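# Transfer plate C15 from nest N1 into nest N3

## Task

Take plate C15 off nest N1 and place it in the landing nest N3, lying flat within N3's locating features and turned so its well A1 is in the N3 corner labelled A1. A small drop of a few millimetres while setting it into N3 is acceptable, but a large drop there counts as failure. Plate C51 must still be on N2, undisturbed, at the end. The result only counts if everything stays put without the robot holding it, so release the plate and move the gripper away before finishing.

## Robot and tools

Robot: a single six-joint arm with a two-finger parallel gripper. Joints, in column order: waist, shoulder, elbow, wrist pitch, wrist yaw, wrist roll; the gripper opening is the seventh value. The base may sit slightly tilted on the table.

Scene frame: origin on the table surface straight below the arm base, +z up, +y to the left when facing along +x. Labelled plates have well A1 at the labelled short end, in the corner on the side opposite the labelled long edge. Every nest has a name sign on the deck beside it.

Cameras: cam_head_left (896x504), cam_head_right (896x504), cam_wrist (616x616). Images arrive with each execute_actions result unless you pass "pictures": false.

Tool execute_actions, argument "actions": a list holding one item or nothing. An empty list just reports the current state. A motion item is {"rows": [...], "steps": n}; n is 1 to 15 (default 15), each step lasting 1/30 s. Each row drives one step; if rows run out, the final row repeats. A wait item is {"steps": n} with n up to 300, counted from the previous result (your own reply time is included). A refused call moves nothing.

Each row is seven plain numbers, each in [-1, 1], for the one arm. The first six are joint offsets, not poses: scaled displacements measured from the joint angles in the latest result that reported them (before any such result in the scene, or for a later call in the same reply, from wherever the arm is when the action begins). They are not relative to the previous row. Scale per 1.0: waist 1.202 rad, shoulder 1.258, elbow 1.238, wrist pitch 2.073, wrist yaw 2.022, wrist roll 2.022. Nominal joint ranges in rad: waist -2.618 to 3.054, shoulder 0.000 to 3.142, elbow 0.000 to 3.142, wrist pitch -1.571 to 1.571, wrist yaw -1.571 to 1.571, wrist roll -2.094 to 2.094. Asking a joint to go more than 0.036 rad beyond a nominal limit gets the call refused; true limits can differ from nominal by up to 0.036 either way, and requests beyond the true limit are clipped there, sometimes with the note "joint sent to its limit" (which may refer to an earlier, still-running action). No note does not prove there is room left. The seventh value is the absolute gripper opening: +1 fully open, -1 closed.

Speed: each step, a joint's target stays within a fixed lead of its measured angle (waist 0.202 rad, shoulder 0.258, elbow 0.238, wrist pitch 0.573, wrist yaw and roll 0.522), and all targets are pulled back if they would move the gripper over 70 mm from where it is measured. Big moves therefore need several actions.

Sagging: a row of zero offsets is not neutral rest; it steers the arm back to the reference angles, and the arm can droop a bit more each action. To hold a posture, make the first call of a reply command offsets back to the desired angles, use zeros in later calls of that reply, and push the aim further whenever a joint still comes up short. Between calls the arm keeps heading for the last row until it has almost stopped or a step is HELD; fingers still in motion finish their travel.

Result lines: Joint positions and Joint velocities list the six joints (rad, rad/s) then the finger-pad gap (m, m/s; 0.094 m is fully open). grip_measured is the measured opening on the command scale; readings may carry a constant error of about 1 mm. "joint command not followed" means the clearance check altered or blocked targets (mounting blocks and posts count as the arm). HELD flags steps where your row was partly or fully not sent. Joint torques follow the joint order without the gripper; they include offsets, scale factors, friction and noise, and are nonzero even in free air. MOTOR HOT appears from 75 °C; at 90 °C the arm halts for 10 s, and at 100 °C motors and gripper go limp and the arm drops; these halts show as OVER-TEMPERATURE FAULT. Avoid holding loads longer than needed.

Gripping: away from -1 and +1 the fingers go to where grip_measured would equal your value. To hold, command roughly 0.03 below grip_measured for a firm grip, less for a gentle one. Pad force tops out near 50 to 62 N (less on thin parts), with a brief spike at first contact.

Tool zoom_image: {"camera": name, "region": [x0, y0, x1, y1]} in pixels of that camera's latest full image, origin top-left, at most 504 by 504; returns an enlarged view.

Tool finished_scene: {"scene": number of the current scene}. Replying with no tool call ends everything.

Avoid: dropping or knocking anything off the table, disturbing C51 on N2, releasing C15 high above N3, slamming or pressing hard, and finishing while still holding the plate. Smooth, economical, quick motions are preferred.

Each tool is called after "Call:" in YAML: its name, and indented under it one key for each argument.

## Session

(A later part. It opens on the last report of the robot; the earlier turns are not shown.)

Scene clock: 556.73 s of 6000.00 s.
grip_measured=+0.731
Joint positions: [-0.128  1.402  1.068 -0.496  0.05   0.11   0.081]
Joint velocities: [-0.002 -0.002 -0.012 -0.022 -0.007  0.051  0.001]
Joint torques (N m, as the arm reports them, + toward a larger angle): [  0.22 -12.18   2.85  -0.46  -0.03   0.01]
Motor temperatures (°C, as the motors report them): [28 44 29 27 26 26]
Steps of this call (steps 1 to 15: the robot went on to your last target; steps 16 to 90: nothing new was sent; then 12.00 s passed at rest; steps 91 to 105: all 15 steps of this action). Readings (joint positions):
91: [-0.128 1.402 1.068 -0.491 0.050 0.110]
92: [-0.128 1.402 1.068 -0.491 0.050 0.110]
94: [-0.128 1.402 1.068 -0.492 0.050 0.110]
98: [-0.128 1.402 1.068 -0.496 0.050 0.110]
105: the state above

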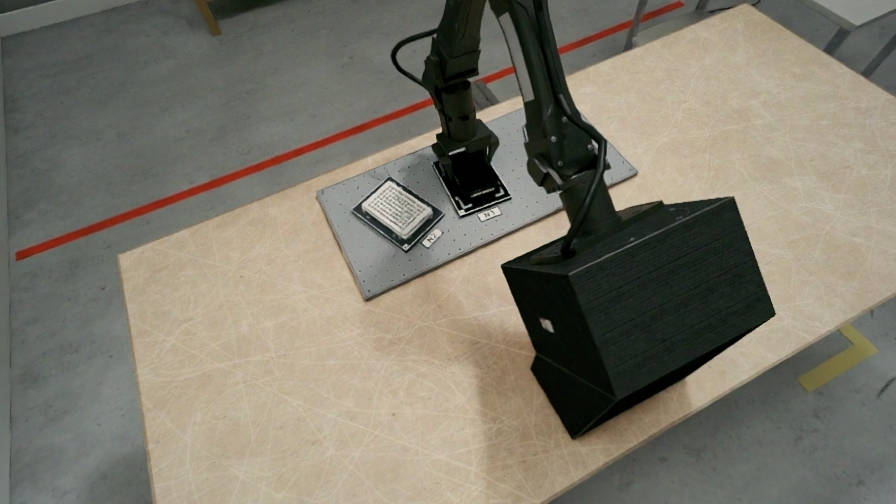

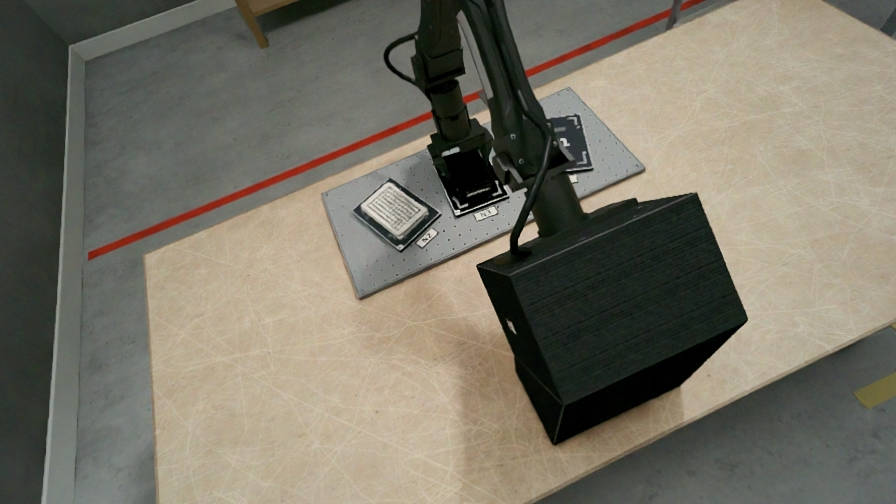

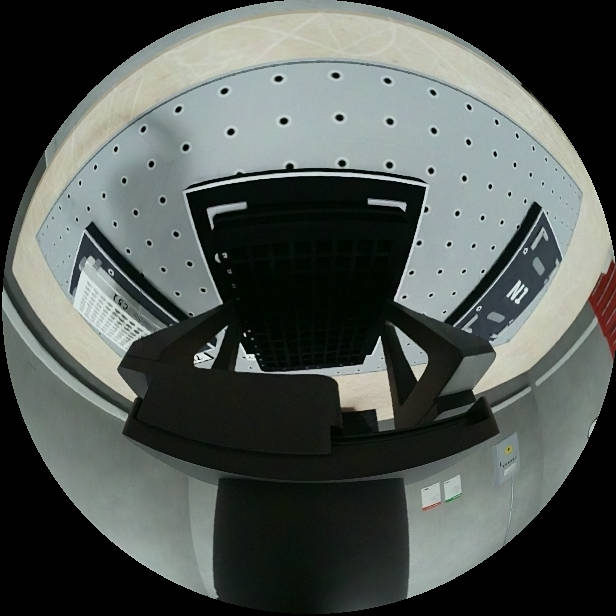

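Call:
execute_actions:
  actions:
    - {"rows":[[0,-0.016,0,-0.004,0,0,0.66],[0,-0.016,0,-0.008,0,0,0.66],[0,-0.016,0,-0.01,0,0,0.66],[0,-0.016,0,-0.011,0,0,0.66],[0,-0.016,0,-0.011,0,0,0.66],[0,-0.016,0,-0.011,0,0,0.66],[0,-0.008,0,-0.011,0,0,0.66],[0,0,0,-0.011,0,0,0.66],[0,0.003,0,-0.011,0,0,0.66],[0,0.006,0,-0.011,0,0,0.66],[0,0.009,0,-0.011,0,0,0.66],[0,0.012,0,-0.011,0,0,0.66],[0,0.014,0,-0.011,0,0,0.66]],"steps":15}

Call:
zoom_image:
  camera: "cam_wrist"
  region: [170,150,470,400]

Call:
zoom_image:
  camera: "cam_head_left"
  region: [410,120,540,230]

Scene clock: 566.20 s of 6000.00 s.
grip_measured=+0.731
Joint positions: [-0.128  1.41   1.068 -0.506  0.05   0.11   0.081]
Joint velocities: [ 0.007  0.071  0.012 -0.037 -0.11   0.007  0.   ]
Joint torques (N m, as the arm reports them, + toward a larger angle): [ 0.3  -9.92  2.7  -0.47  0.01 -0.01]
Motor temperatures (°C, as the motors report them): [28 44 29 27 26 26]
Steps of this call (steps 1 to 15: the robot went on to your last target; steps 16 to 90: nothing new was sent; then 5.97 s passed at rest; steps 91 to 105: all 15 steps of this action). Readings (joint positions):
91: [-0.128 1.402 1.068 -0.496 0.050 0.110]
92: [-0.128 1.402 1.068 -0.496 0.050 0.110]
94: [-0.128 1.402 1.068 -0.498 0.050 0.110]
98: [-0.128 1.402 1.068 -0.503 0.050 0.110]
105: the state above

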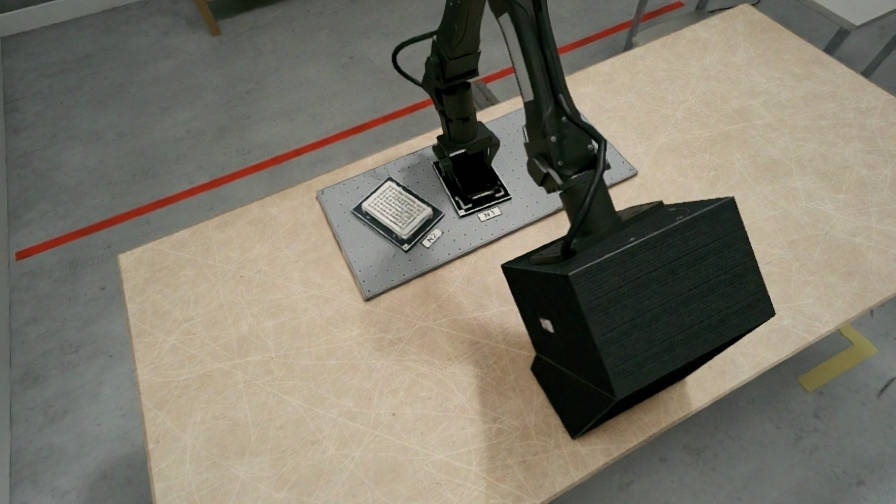

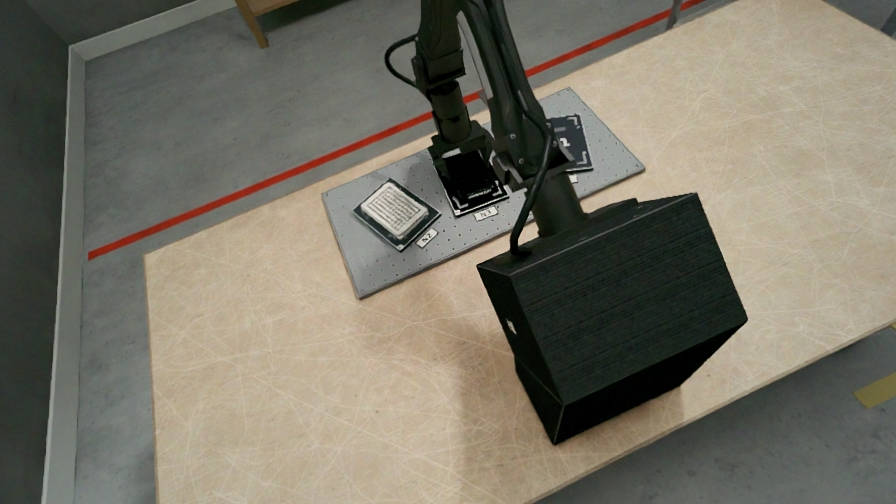

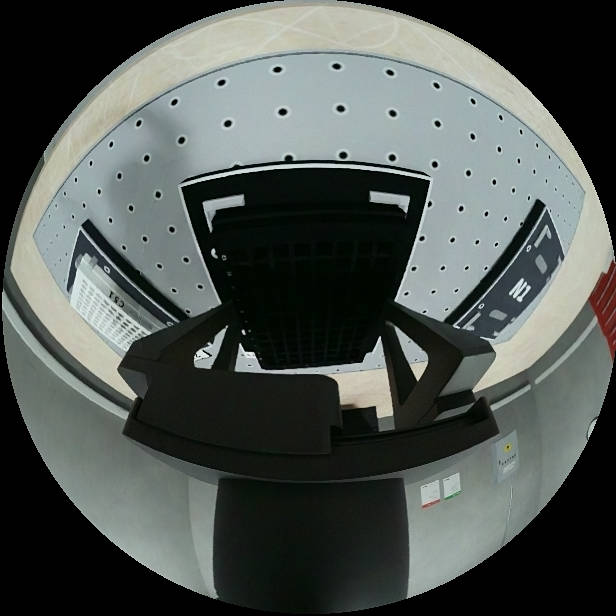

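Region (170, 150, 470, 400) of cam_wrist's 616x616 image, scaled by 1.680, with more detail than that image has.

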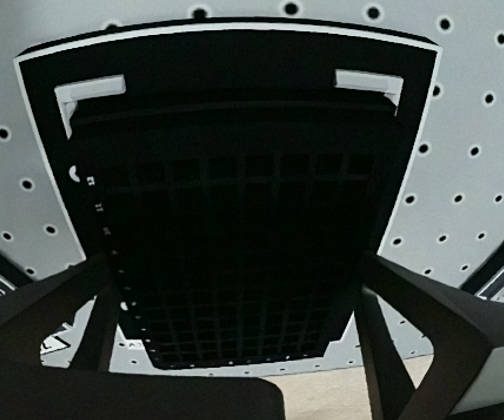

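Region (410, 120, 540, 230) of cam_head_left's 896x504 image, scaled by 3.877, with more detail than that image has; it fills the top 426 rows of this view, and the rest is white.

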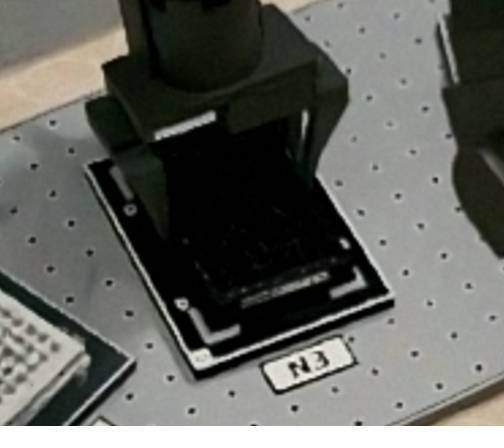

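Call:
execute_actions:
  actions:
    - {"rows":[[0,0.004,0,0,0,0,0.66],[0,0.008,0,0,0,0,0.66],[0,0.012,0,0,0,0,0.66]],"steps":10}

Call:
zoom_image:
  camera: "cam_wrist"
  region: [170,150,470,400]

Call:
zoom_image:
  camera: "cam_head_left"
  region: [410,120,540,230]

Scene clock: 572.03 s of 6000.00 s.
grip_measured=+0.731
Joint positions: [-0.128  1.413  1.068 -0.506  0.049  0.109  0.081]
Joint velocities: [-0.012 -0.002  0.002 -0.022  0.066 -0.007  0.001]
Joint torques (N m, as the arm reports them, + toward a larger angle): [ 0.52 -9.18  2.87 -0.36  0.01  0.  ]
Motor temperatures (°C, as the motors report them): [28 44 29 27 26 26]
Steps of this call (steps 1 to 15: the robot went on to your last target; steps 16 to 90: nothing new was sent; then 2.50 s passed at rest; steps 91 to 100: all 10 steps of this action). Readings (joint positions):
91: [-0.128 1.413 1.068 -0.506 0.049 0.109]
92: [-0.128 1.413 1.068 -0.506 0.049 0.109]
94: [-0.128 1.413 1.068 -0.506 0.049 0.109]
98: [-0.128 1.413 1.068 -0.506 0.049 0.109]
100: the state above

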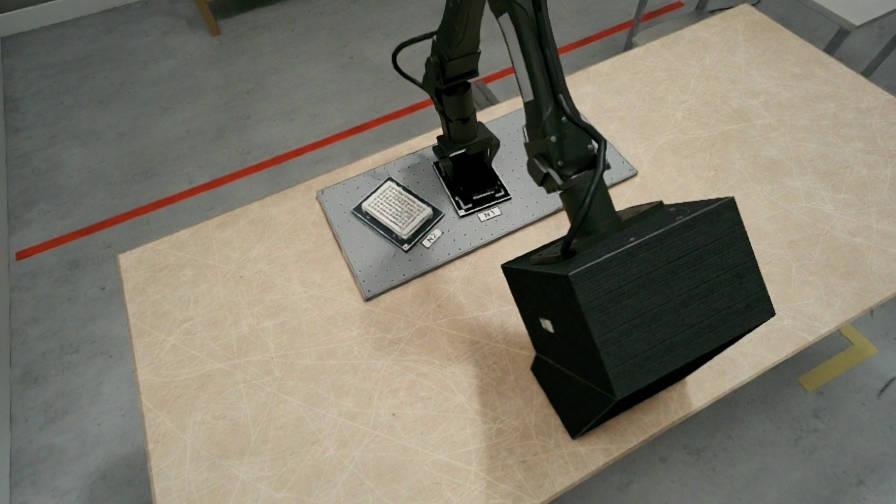

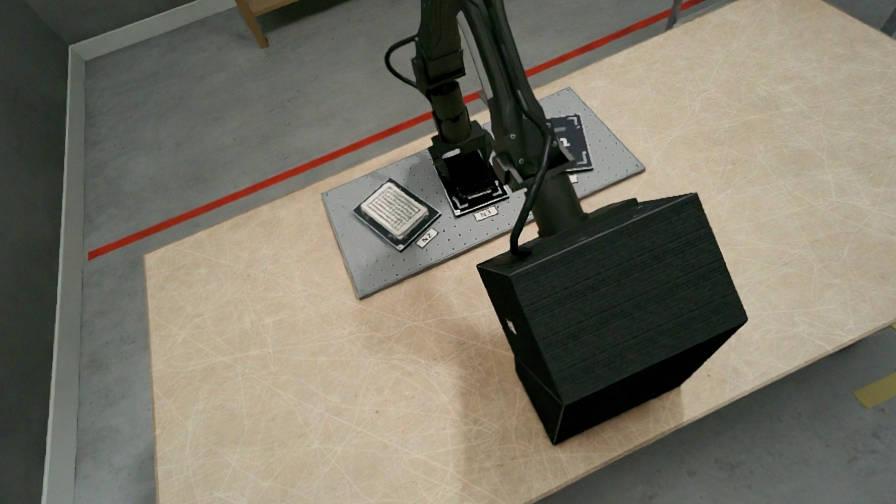

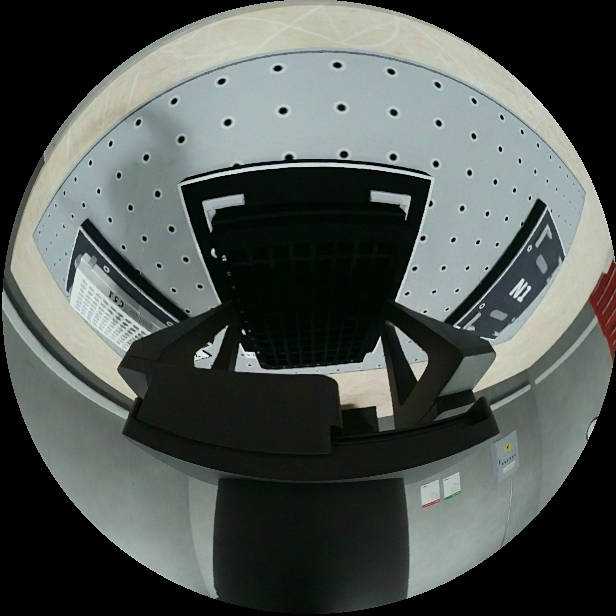

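Region (170, 150, 470, 400) of cam_wrist's 616x616 image, scaled by 1.680, with more detail than that image has.

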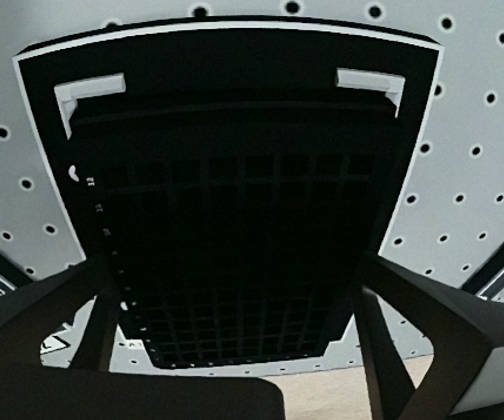

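Region (410, 120, 540, 230) of cam_head_left's 896x504 image, scaled by 3.877, with more detail than that image has; it fills the top 426 rows of this view, and the rest is white.

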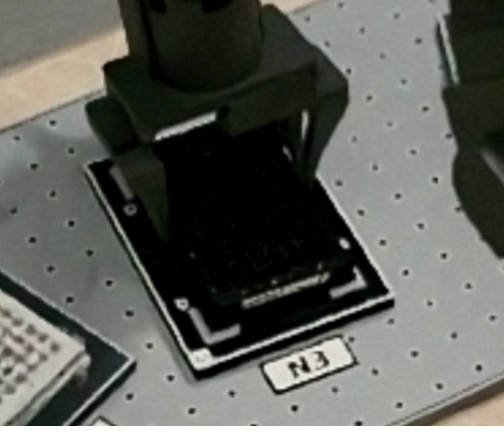

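Call:
execute_actions:
  actions:
    - {"rows":[[0,0.006,0,0,0,0,0.68],[0,0.01,0,0,0,0,0.7],[0,0.014,0,0,0,0,0.71],[0,0.016,0,0,0,0,0.72],[0,0.018,0,0,0,0,0.725]],"steps":12}

Call:
zoom_image:
  camera: "cam_wrist"
  region: [170,150,470,400]

Call:
zoom_image:
  camera: "cam_head_left"
  region: [410,120,540,230]

Scene clock: 598.20 s of 6000.00 s.
grip_measured=+0.736
Joint positions: [-0.128  1.415  1.068 -0.506  0.049  0.108  0.082]
Joint velocities: [-0.017 -0.012 -0.012 -0.081 -0.022 -0.022 -0.001]
Joint torques (N m, as the arm reports them, + toward a larger angle): [ 0.34 -8.47  2.89 -0.38 -0.02  0.  ]
Motor temperatures (°C, as the motors report them): [28 42 29 27 26 26]
Steps of this call (steps 1 to 15: the robot went on to your last target; steps 16 to 90: nothing new was sent; then 22.77 s passed at rest; steps 91 to 102: all 12 steps of this action). Readings (joint positions):
91: [-0.128 1.413 1.068 -0.506 0.049 0.109]
92: [-0.128 1.413 1.068 -0.506 0.049 0.109]
94: [-0.128 1.413 1.068 -0.506 0.049 0.109]
98: [-0.128 1.415 1.068 -0.506 0.049 0.108]
102: the state above

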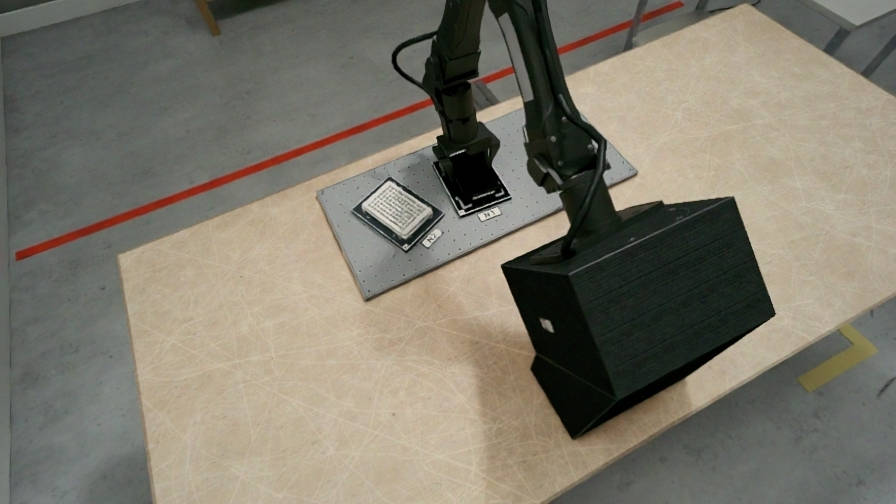

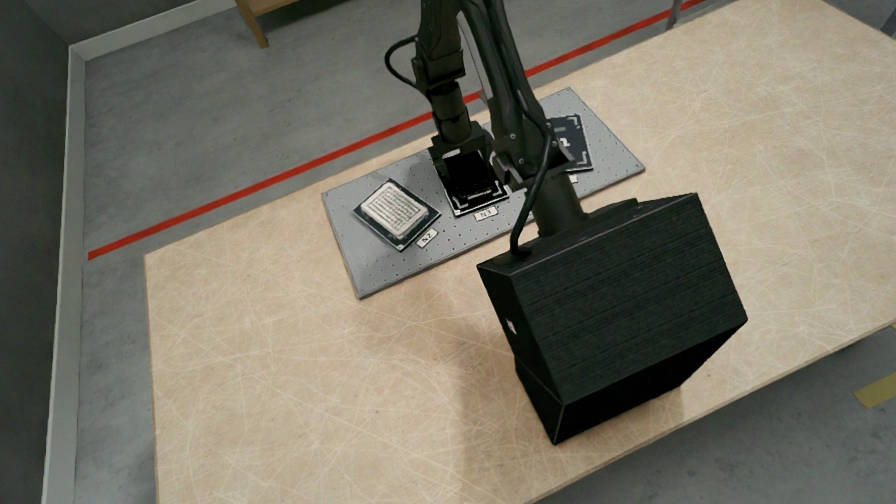

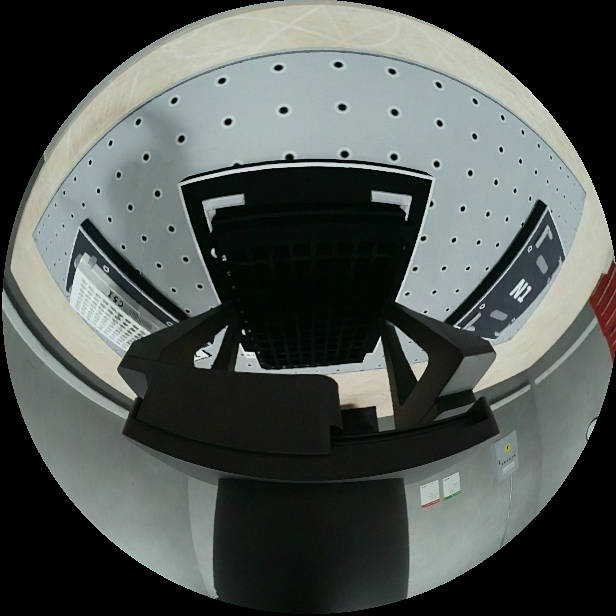

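Region (170, 150, 470, 400) of cam_wrist's 616x616 image, scaled by 1.680, with more detail than that image has.

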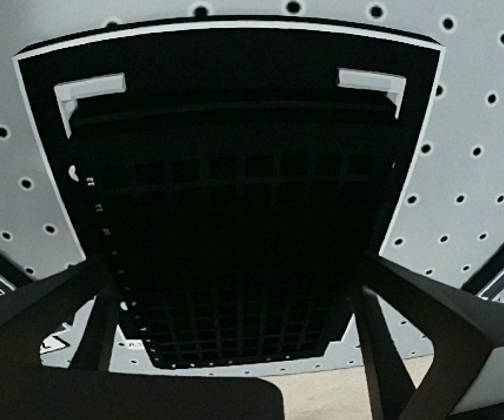

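Region (410, 120, 540, 230) of cam_head_left's 896x504 image, scaled by 3.877, with more detail than that image has; it fills the top 426 rows of this view, and the rest is white.

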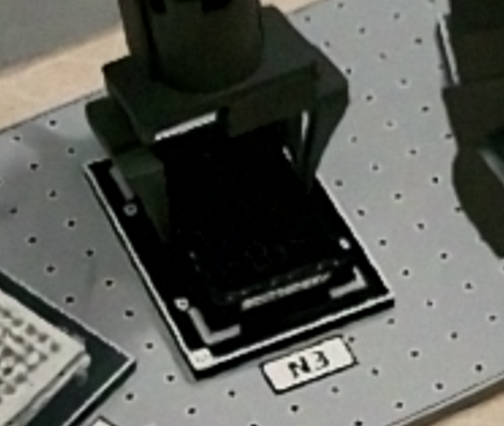

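Call:
execute_actions:
  actions:
    - {"rows":[[0,0,0,0,0,0,0.74],[0,0,0,0,0,0,0.76],[0,0,0,0,0,0,0.79],[0,0,0,0,0,0,0.83],[0,0,0,0,0,0,0.88],[0,0,0,0,0,0,0.94],[0,0,0,0,0,0,1]],"steps":15}

Call:
zoom_image:
  camera: "cam_wrist"
  region: [170,150,470,400]

Call:
zoom_image:
  camera: "cam_head_left"
  region: [410,120,540,230]

Scene clock: 612.27 s of 6000.00 s.
grip_measured=+0.999
Joint positions: [-0.128  1.415  1.068 -0.508  0.048  0.108  0.094]
Joint velocities: [ 0.012  0.002 -0.012  0.022  0.022  0.007 -0.001]
Joint torques (N m, as the arm reports them, + toward a larger angle): [  0.4  -10.     2.8   -0.37  -0.01  -0.01]
Motor temperatures (°C, as the motors report them): [28 41 29 27 26 26]
Steps of this call (steps 1 to 15: the robot went on to your last target; steps 16 to 90: nothing new was sent; then 10.57 s passed at rest; steps 91 to 105: all 15 steps of this action). Readings (joint positions):
91: [-0.128 1.415 1.068 -0.506 0.049 0.108]
92: [-0.128 1.415 1.068 -0.506 0.049 0.108]
94: [-0.128 1.415 1.068 -0.506 0.048 0.108]
98: [-0.128 1.415 1.068 -0.508 0.048 0.108]
105: the state above

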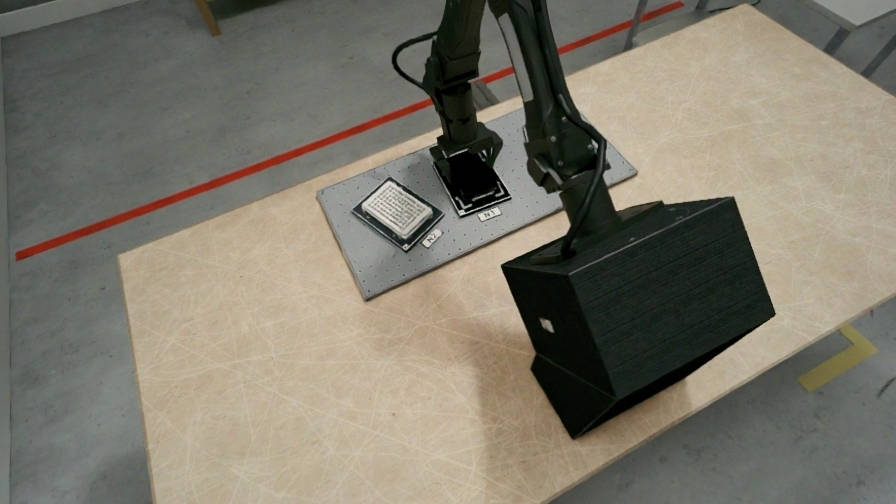

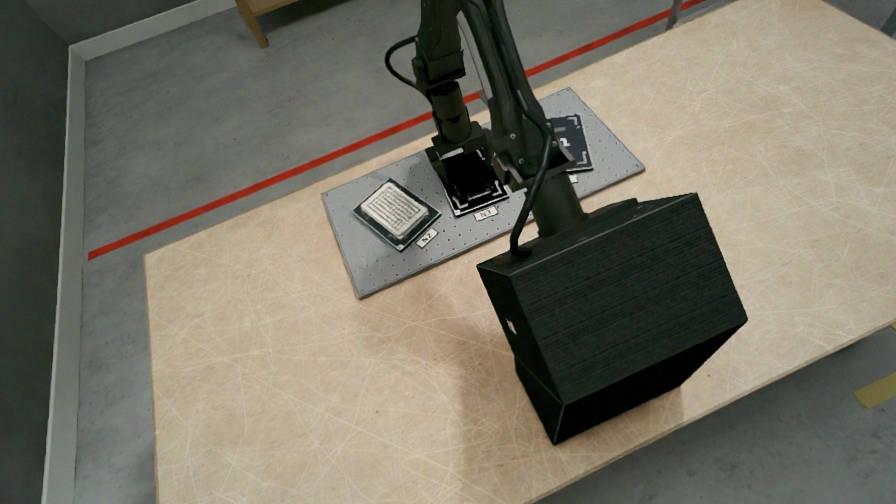

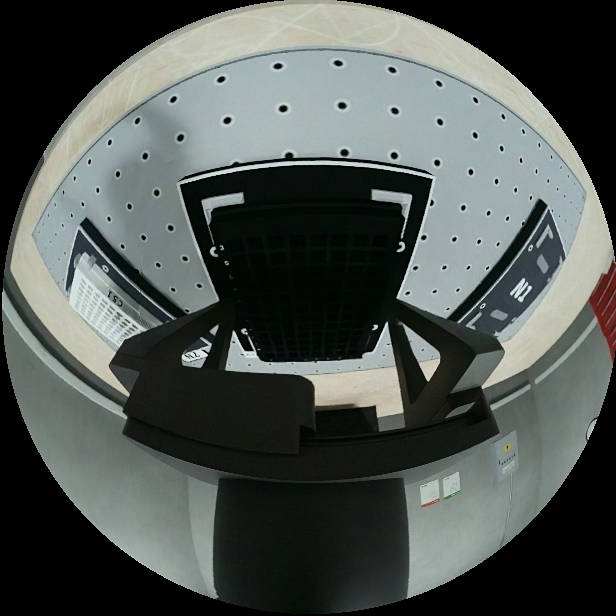

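Region (170, 150, 470, 400) of cam_wrist's 616x616 image, scaled by 1.680, with more detail than that image has.

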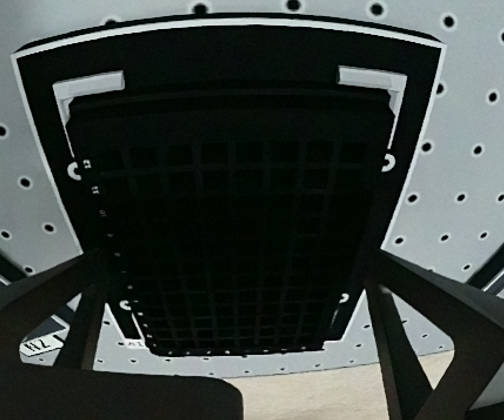

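Region (410, 120, 540, 230) of cam_head_left's 896x504 image, scaled by 3.877, with more detail than that image has; it fills the top 426 rows of this view, and the rest is white.

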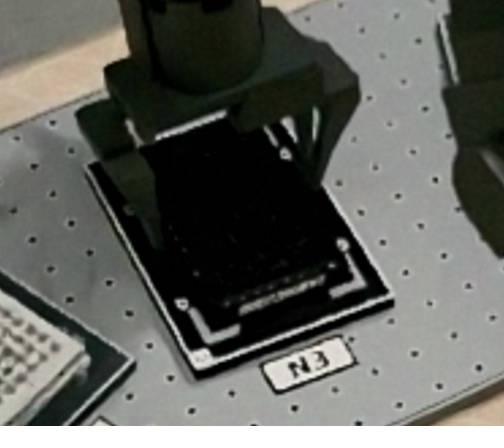

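Call:
execute_actions:
  actions:
    - {"rows":[[0,-0.012,0,0,0,0,1],[0,-0.022,0,0,0,0,1],[0,-0.033,0,0,0,0,1],[0,-0.045,0,0,0,0,1],[0,-0.06,0,0,0,0,1],[0,-0.075,0,0,0,0,1],[0,-0.09,0,0,0,0,1],[0,-0.105,0,0,0,0,1],[-0.01,-0.12,0,0,0,0,1],[-0.03,-0.14,0,0,0,0,1],[-0.06,-0.16,0,0,0,0,1],[-0.1,-0.18,0,0,0,0,1],[-0.14,-0.2,0,0,0,0,1],[-0.18,-0.22,0,0,0,0,1],[-0.22,-0.24,0,0,0,0,1]],"steps":15}
  pictures: false

Call:
execute_actions:
  actions:
    - {"rows":[[-0.1,-0.1,0,0,0,0,1],[-0.2,-0.15,0,0,0,0,1],[-0.3,-0.2,0,0,0,0,1]],"steps":15}

Call:
zoom_image:
  camera: "cam_head_left"
  region: [340,120,540,260]

Call:
zoom_image:
  camera: "cam_head_right"
  region: [410,120,540,230]

Scene clock: 624.73 s of 6000.00 s.
grip_measured=+0.999
Joint positions: [-0.291  1.183  1.068 -0.51   0.035  0.107  0.094]
Joint velocities: [-1.473 -0.701 -0.007 -0.037  0.022  0.022 -0.001]
Joint torques (N m, as the arm reports them, + toward a larger angle): [ -0.78 -12.39   4.04   0.1    0.14   0.04]
Motor temperatures (°C, as the motors report them): [28 42 29 27 26 26]
Steps of this call (steps 1 to 15: the robot went on to your last target; steps 16 to 90: nothing new was sent; then 8.97 s passed at rest; steps 91 to 105: all 15 steps of this action). Readings (joint positions):
91: [-0.128 1.415 1.068 -0.508 0.048 0.108]
92: [-0.128 1.415 1.068 -0.508 0.048 0.108]
94: [-0.128 1.409 1.068 -0.508 0.048 0.108]
98: [-0.128 1.351 1.068 -0.510 0.048 0.108]
105: the state above

Scene clock: 625.23 s of 6000.00 s.
grip_measured=+0.999
Joint positions: [-0.648  0.93   1.066 -0.506  0.035  0.107  0.094]
Joint velocities: [-0.002  0.007 -0.002  0.081 -0.051  0.11  -0.   ]
Joint torques (N m, as the arm reports them, + toward a larger angle): [-1.02 -8.18  5.26  0.61  0.25  0.  ]
Motor temperatures (°C, as the motors report them): [28 42 29 27 26 26]
Steps of this call (steps 1 to 15: all 15 steps of this action). Readings (joint positions):
1: [-0.340 1.155 1.068 -0.509 0.037 0.107]
2: [-0.392 1.123 1.067 -0.511 0.034 0.107]
4: [-0.510 1.045 1.066 -0.511 0.030 0.107]
8: [-0.648 0.930 1.066 -0.503 0.046 0.107]
15: the state above

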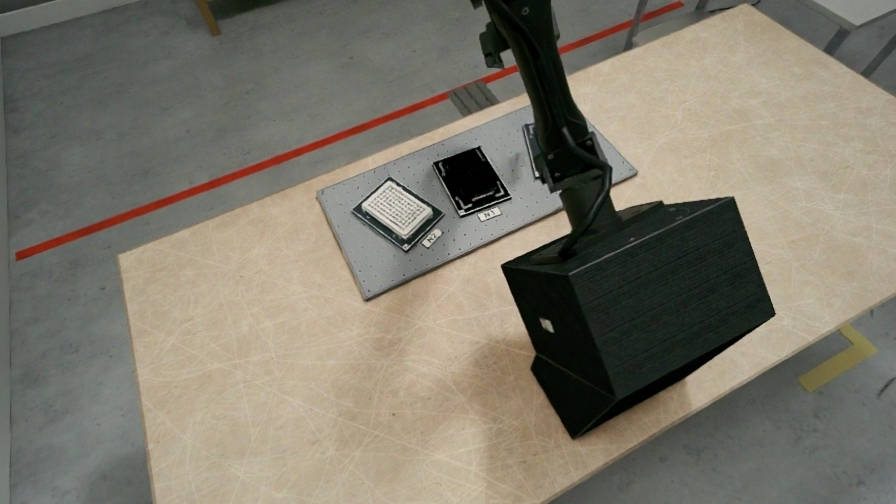

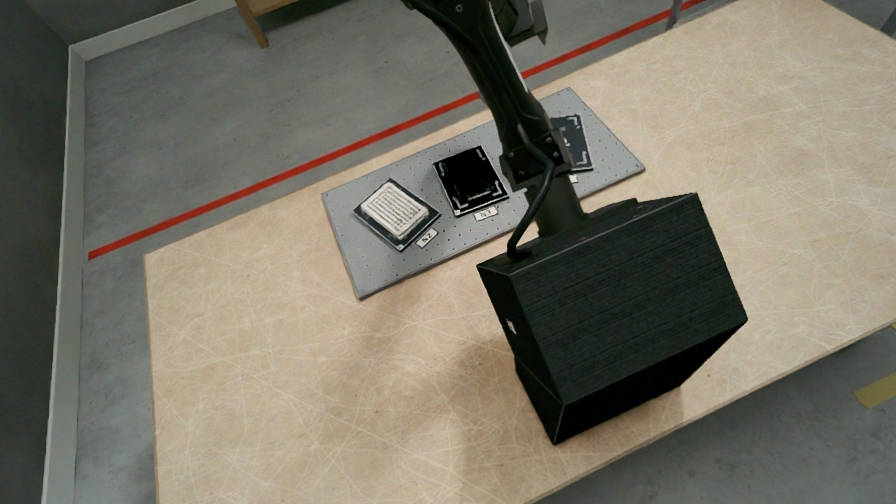

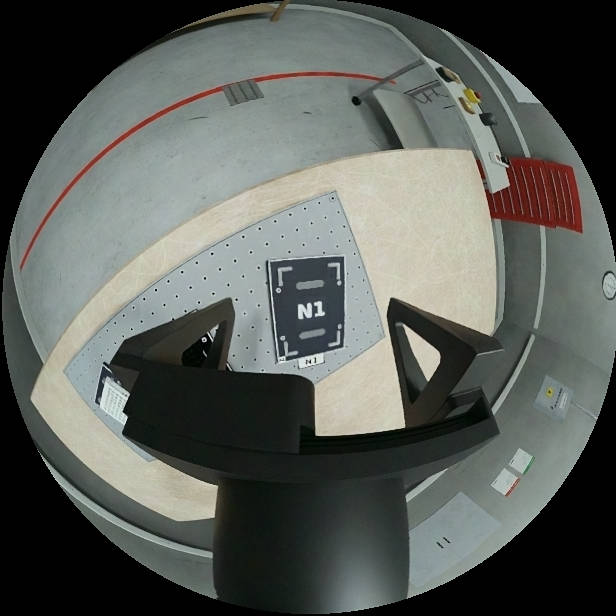

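Region (340, 120, 540, 260) of cam_head_left's 896x504 image, scaled by 2.520, with more detail than that image has; it fills the top 353 rows of this view, and the rest is white.

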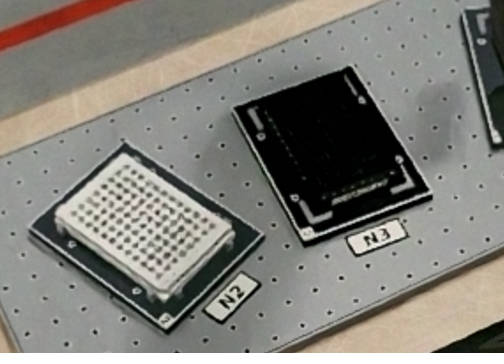

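Region (410, 120, 540, 230) of cam_head_right's 896x504 image, scaled by 3.877, with more detail than that image has; it fills the top 426 rows of this view, and the rest is white.

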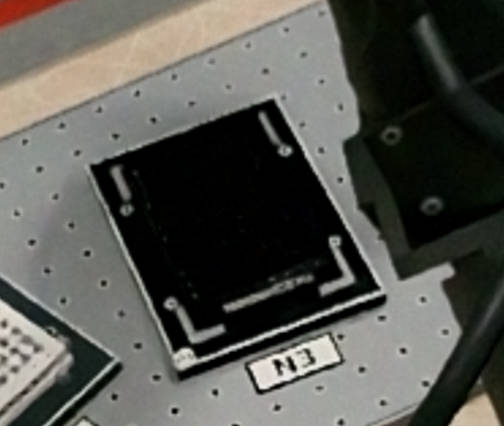

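Call:
finished_scene:
  scene: 2

The scene is finished: the task was done.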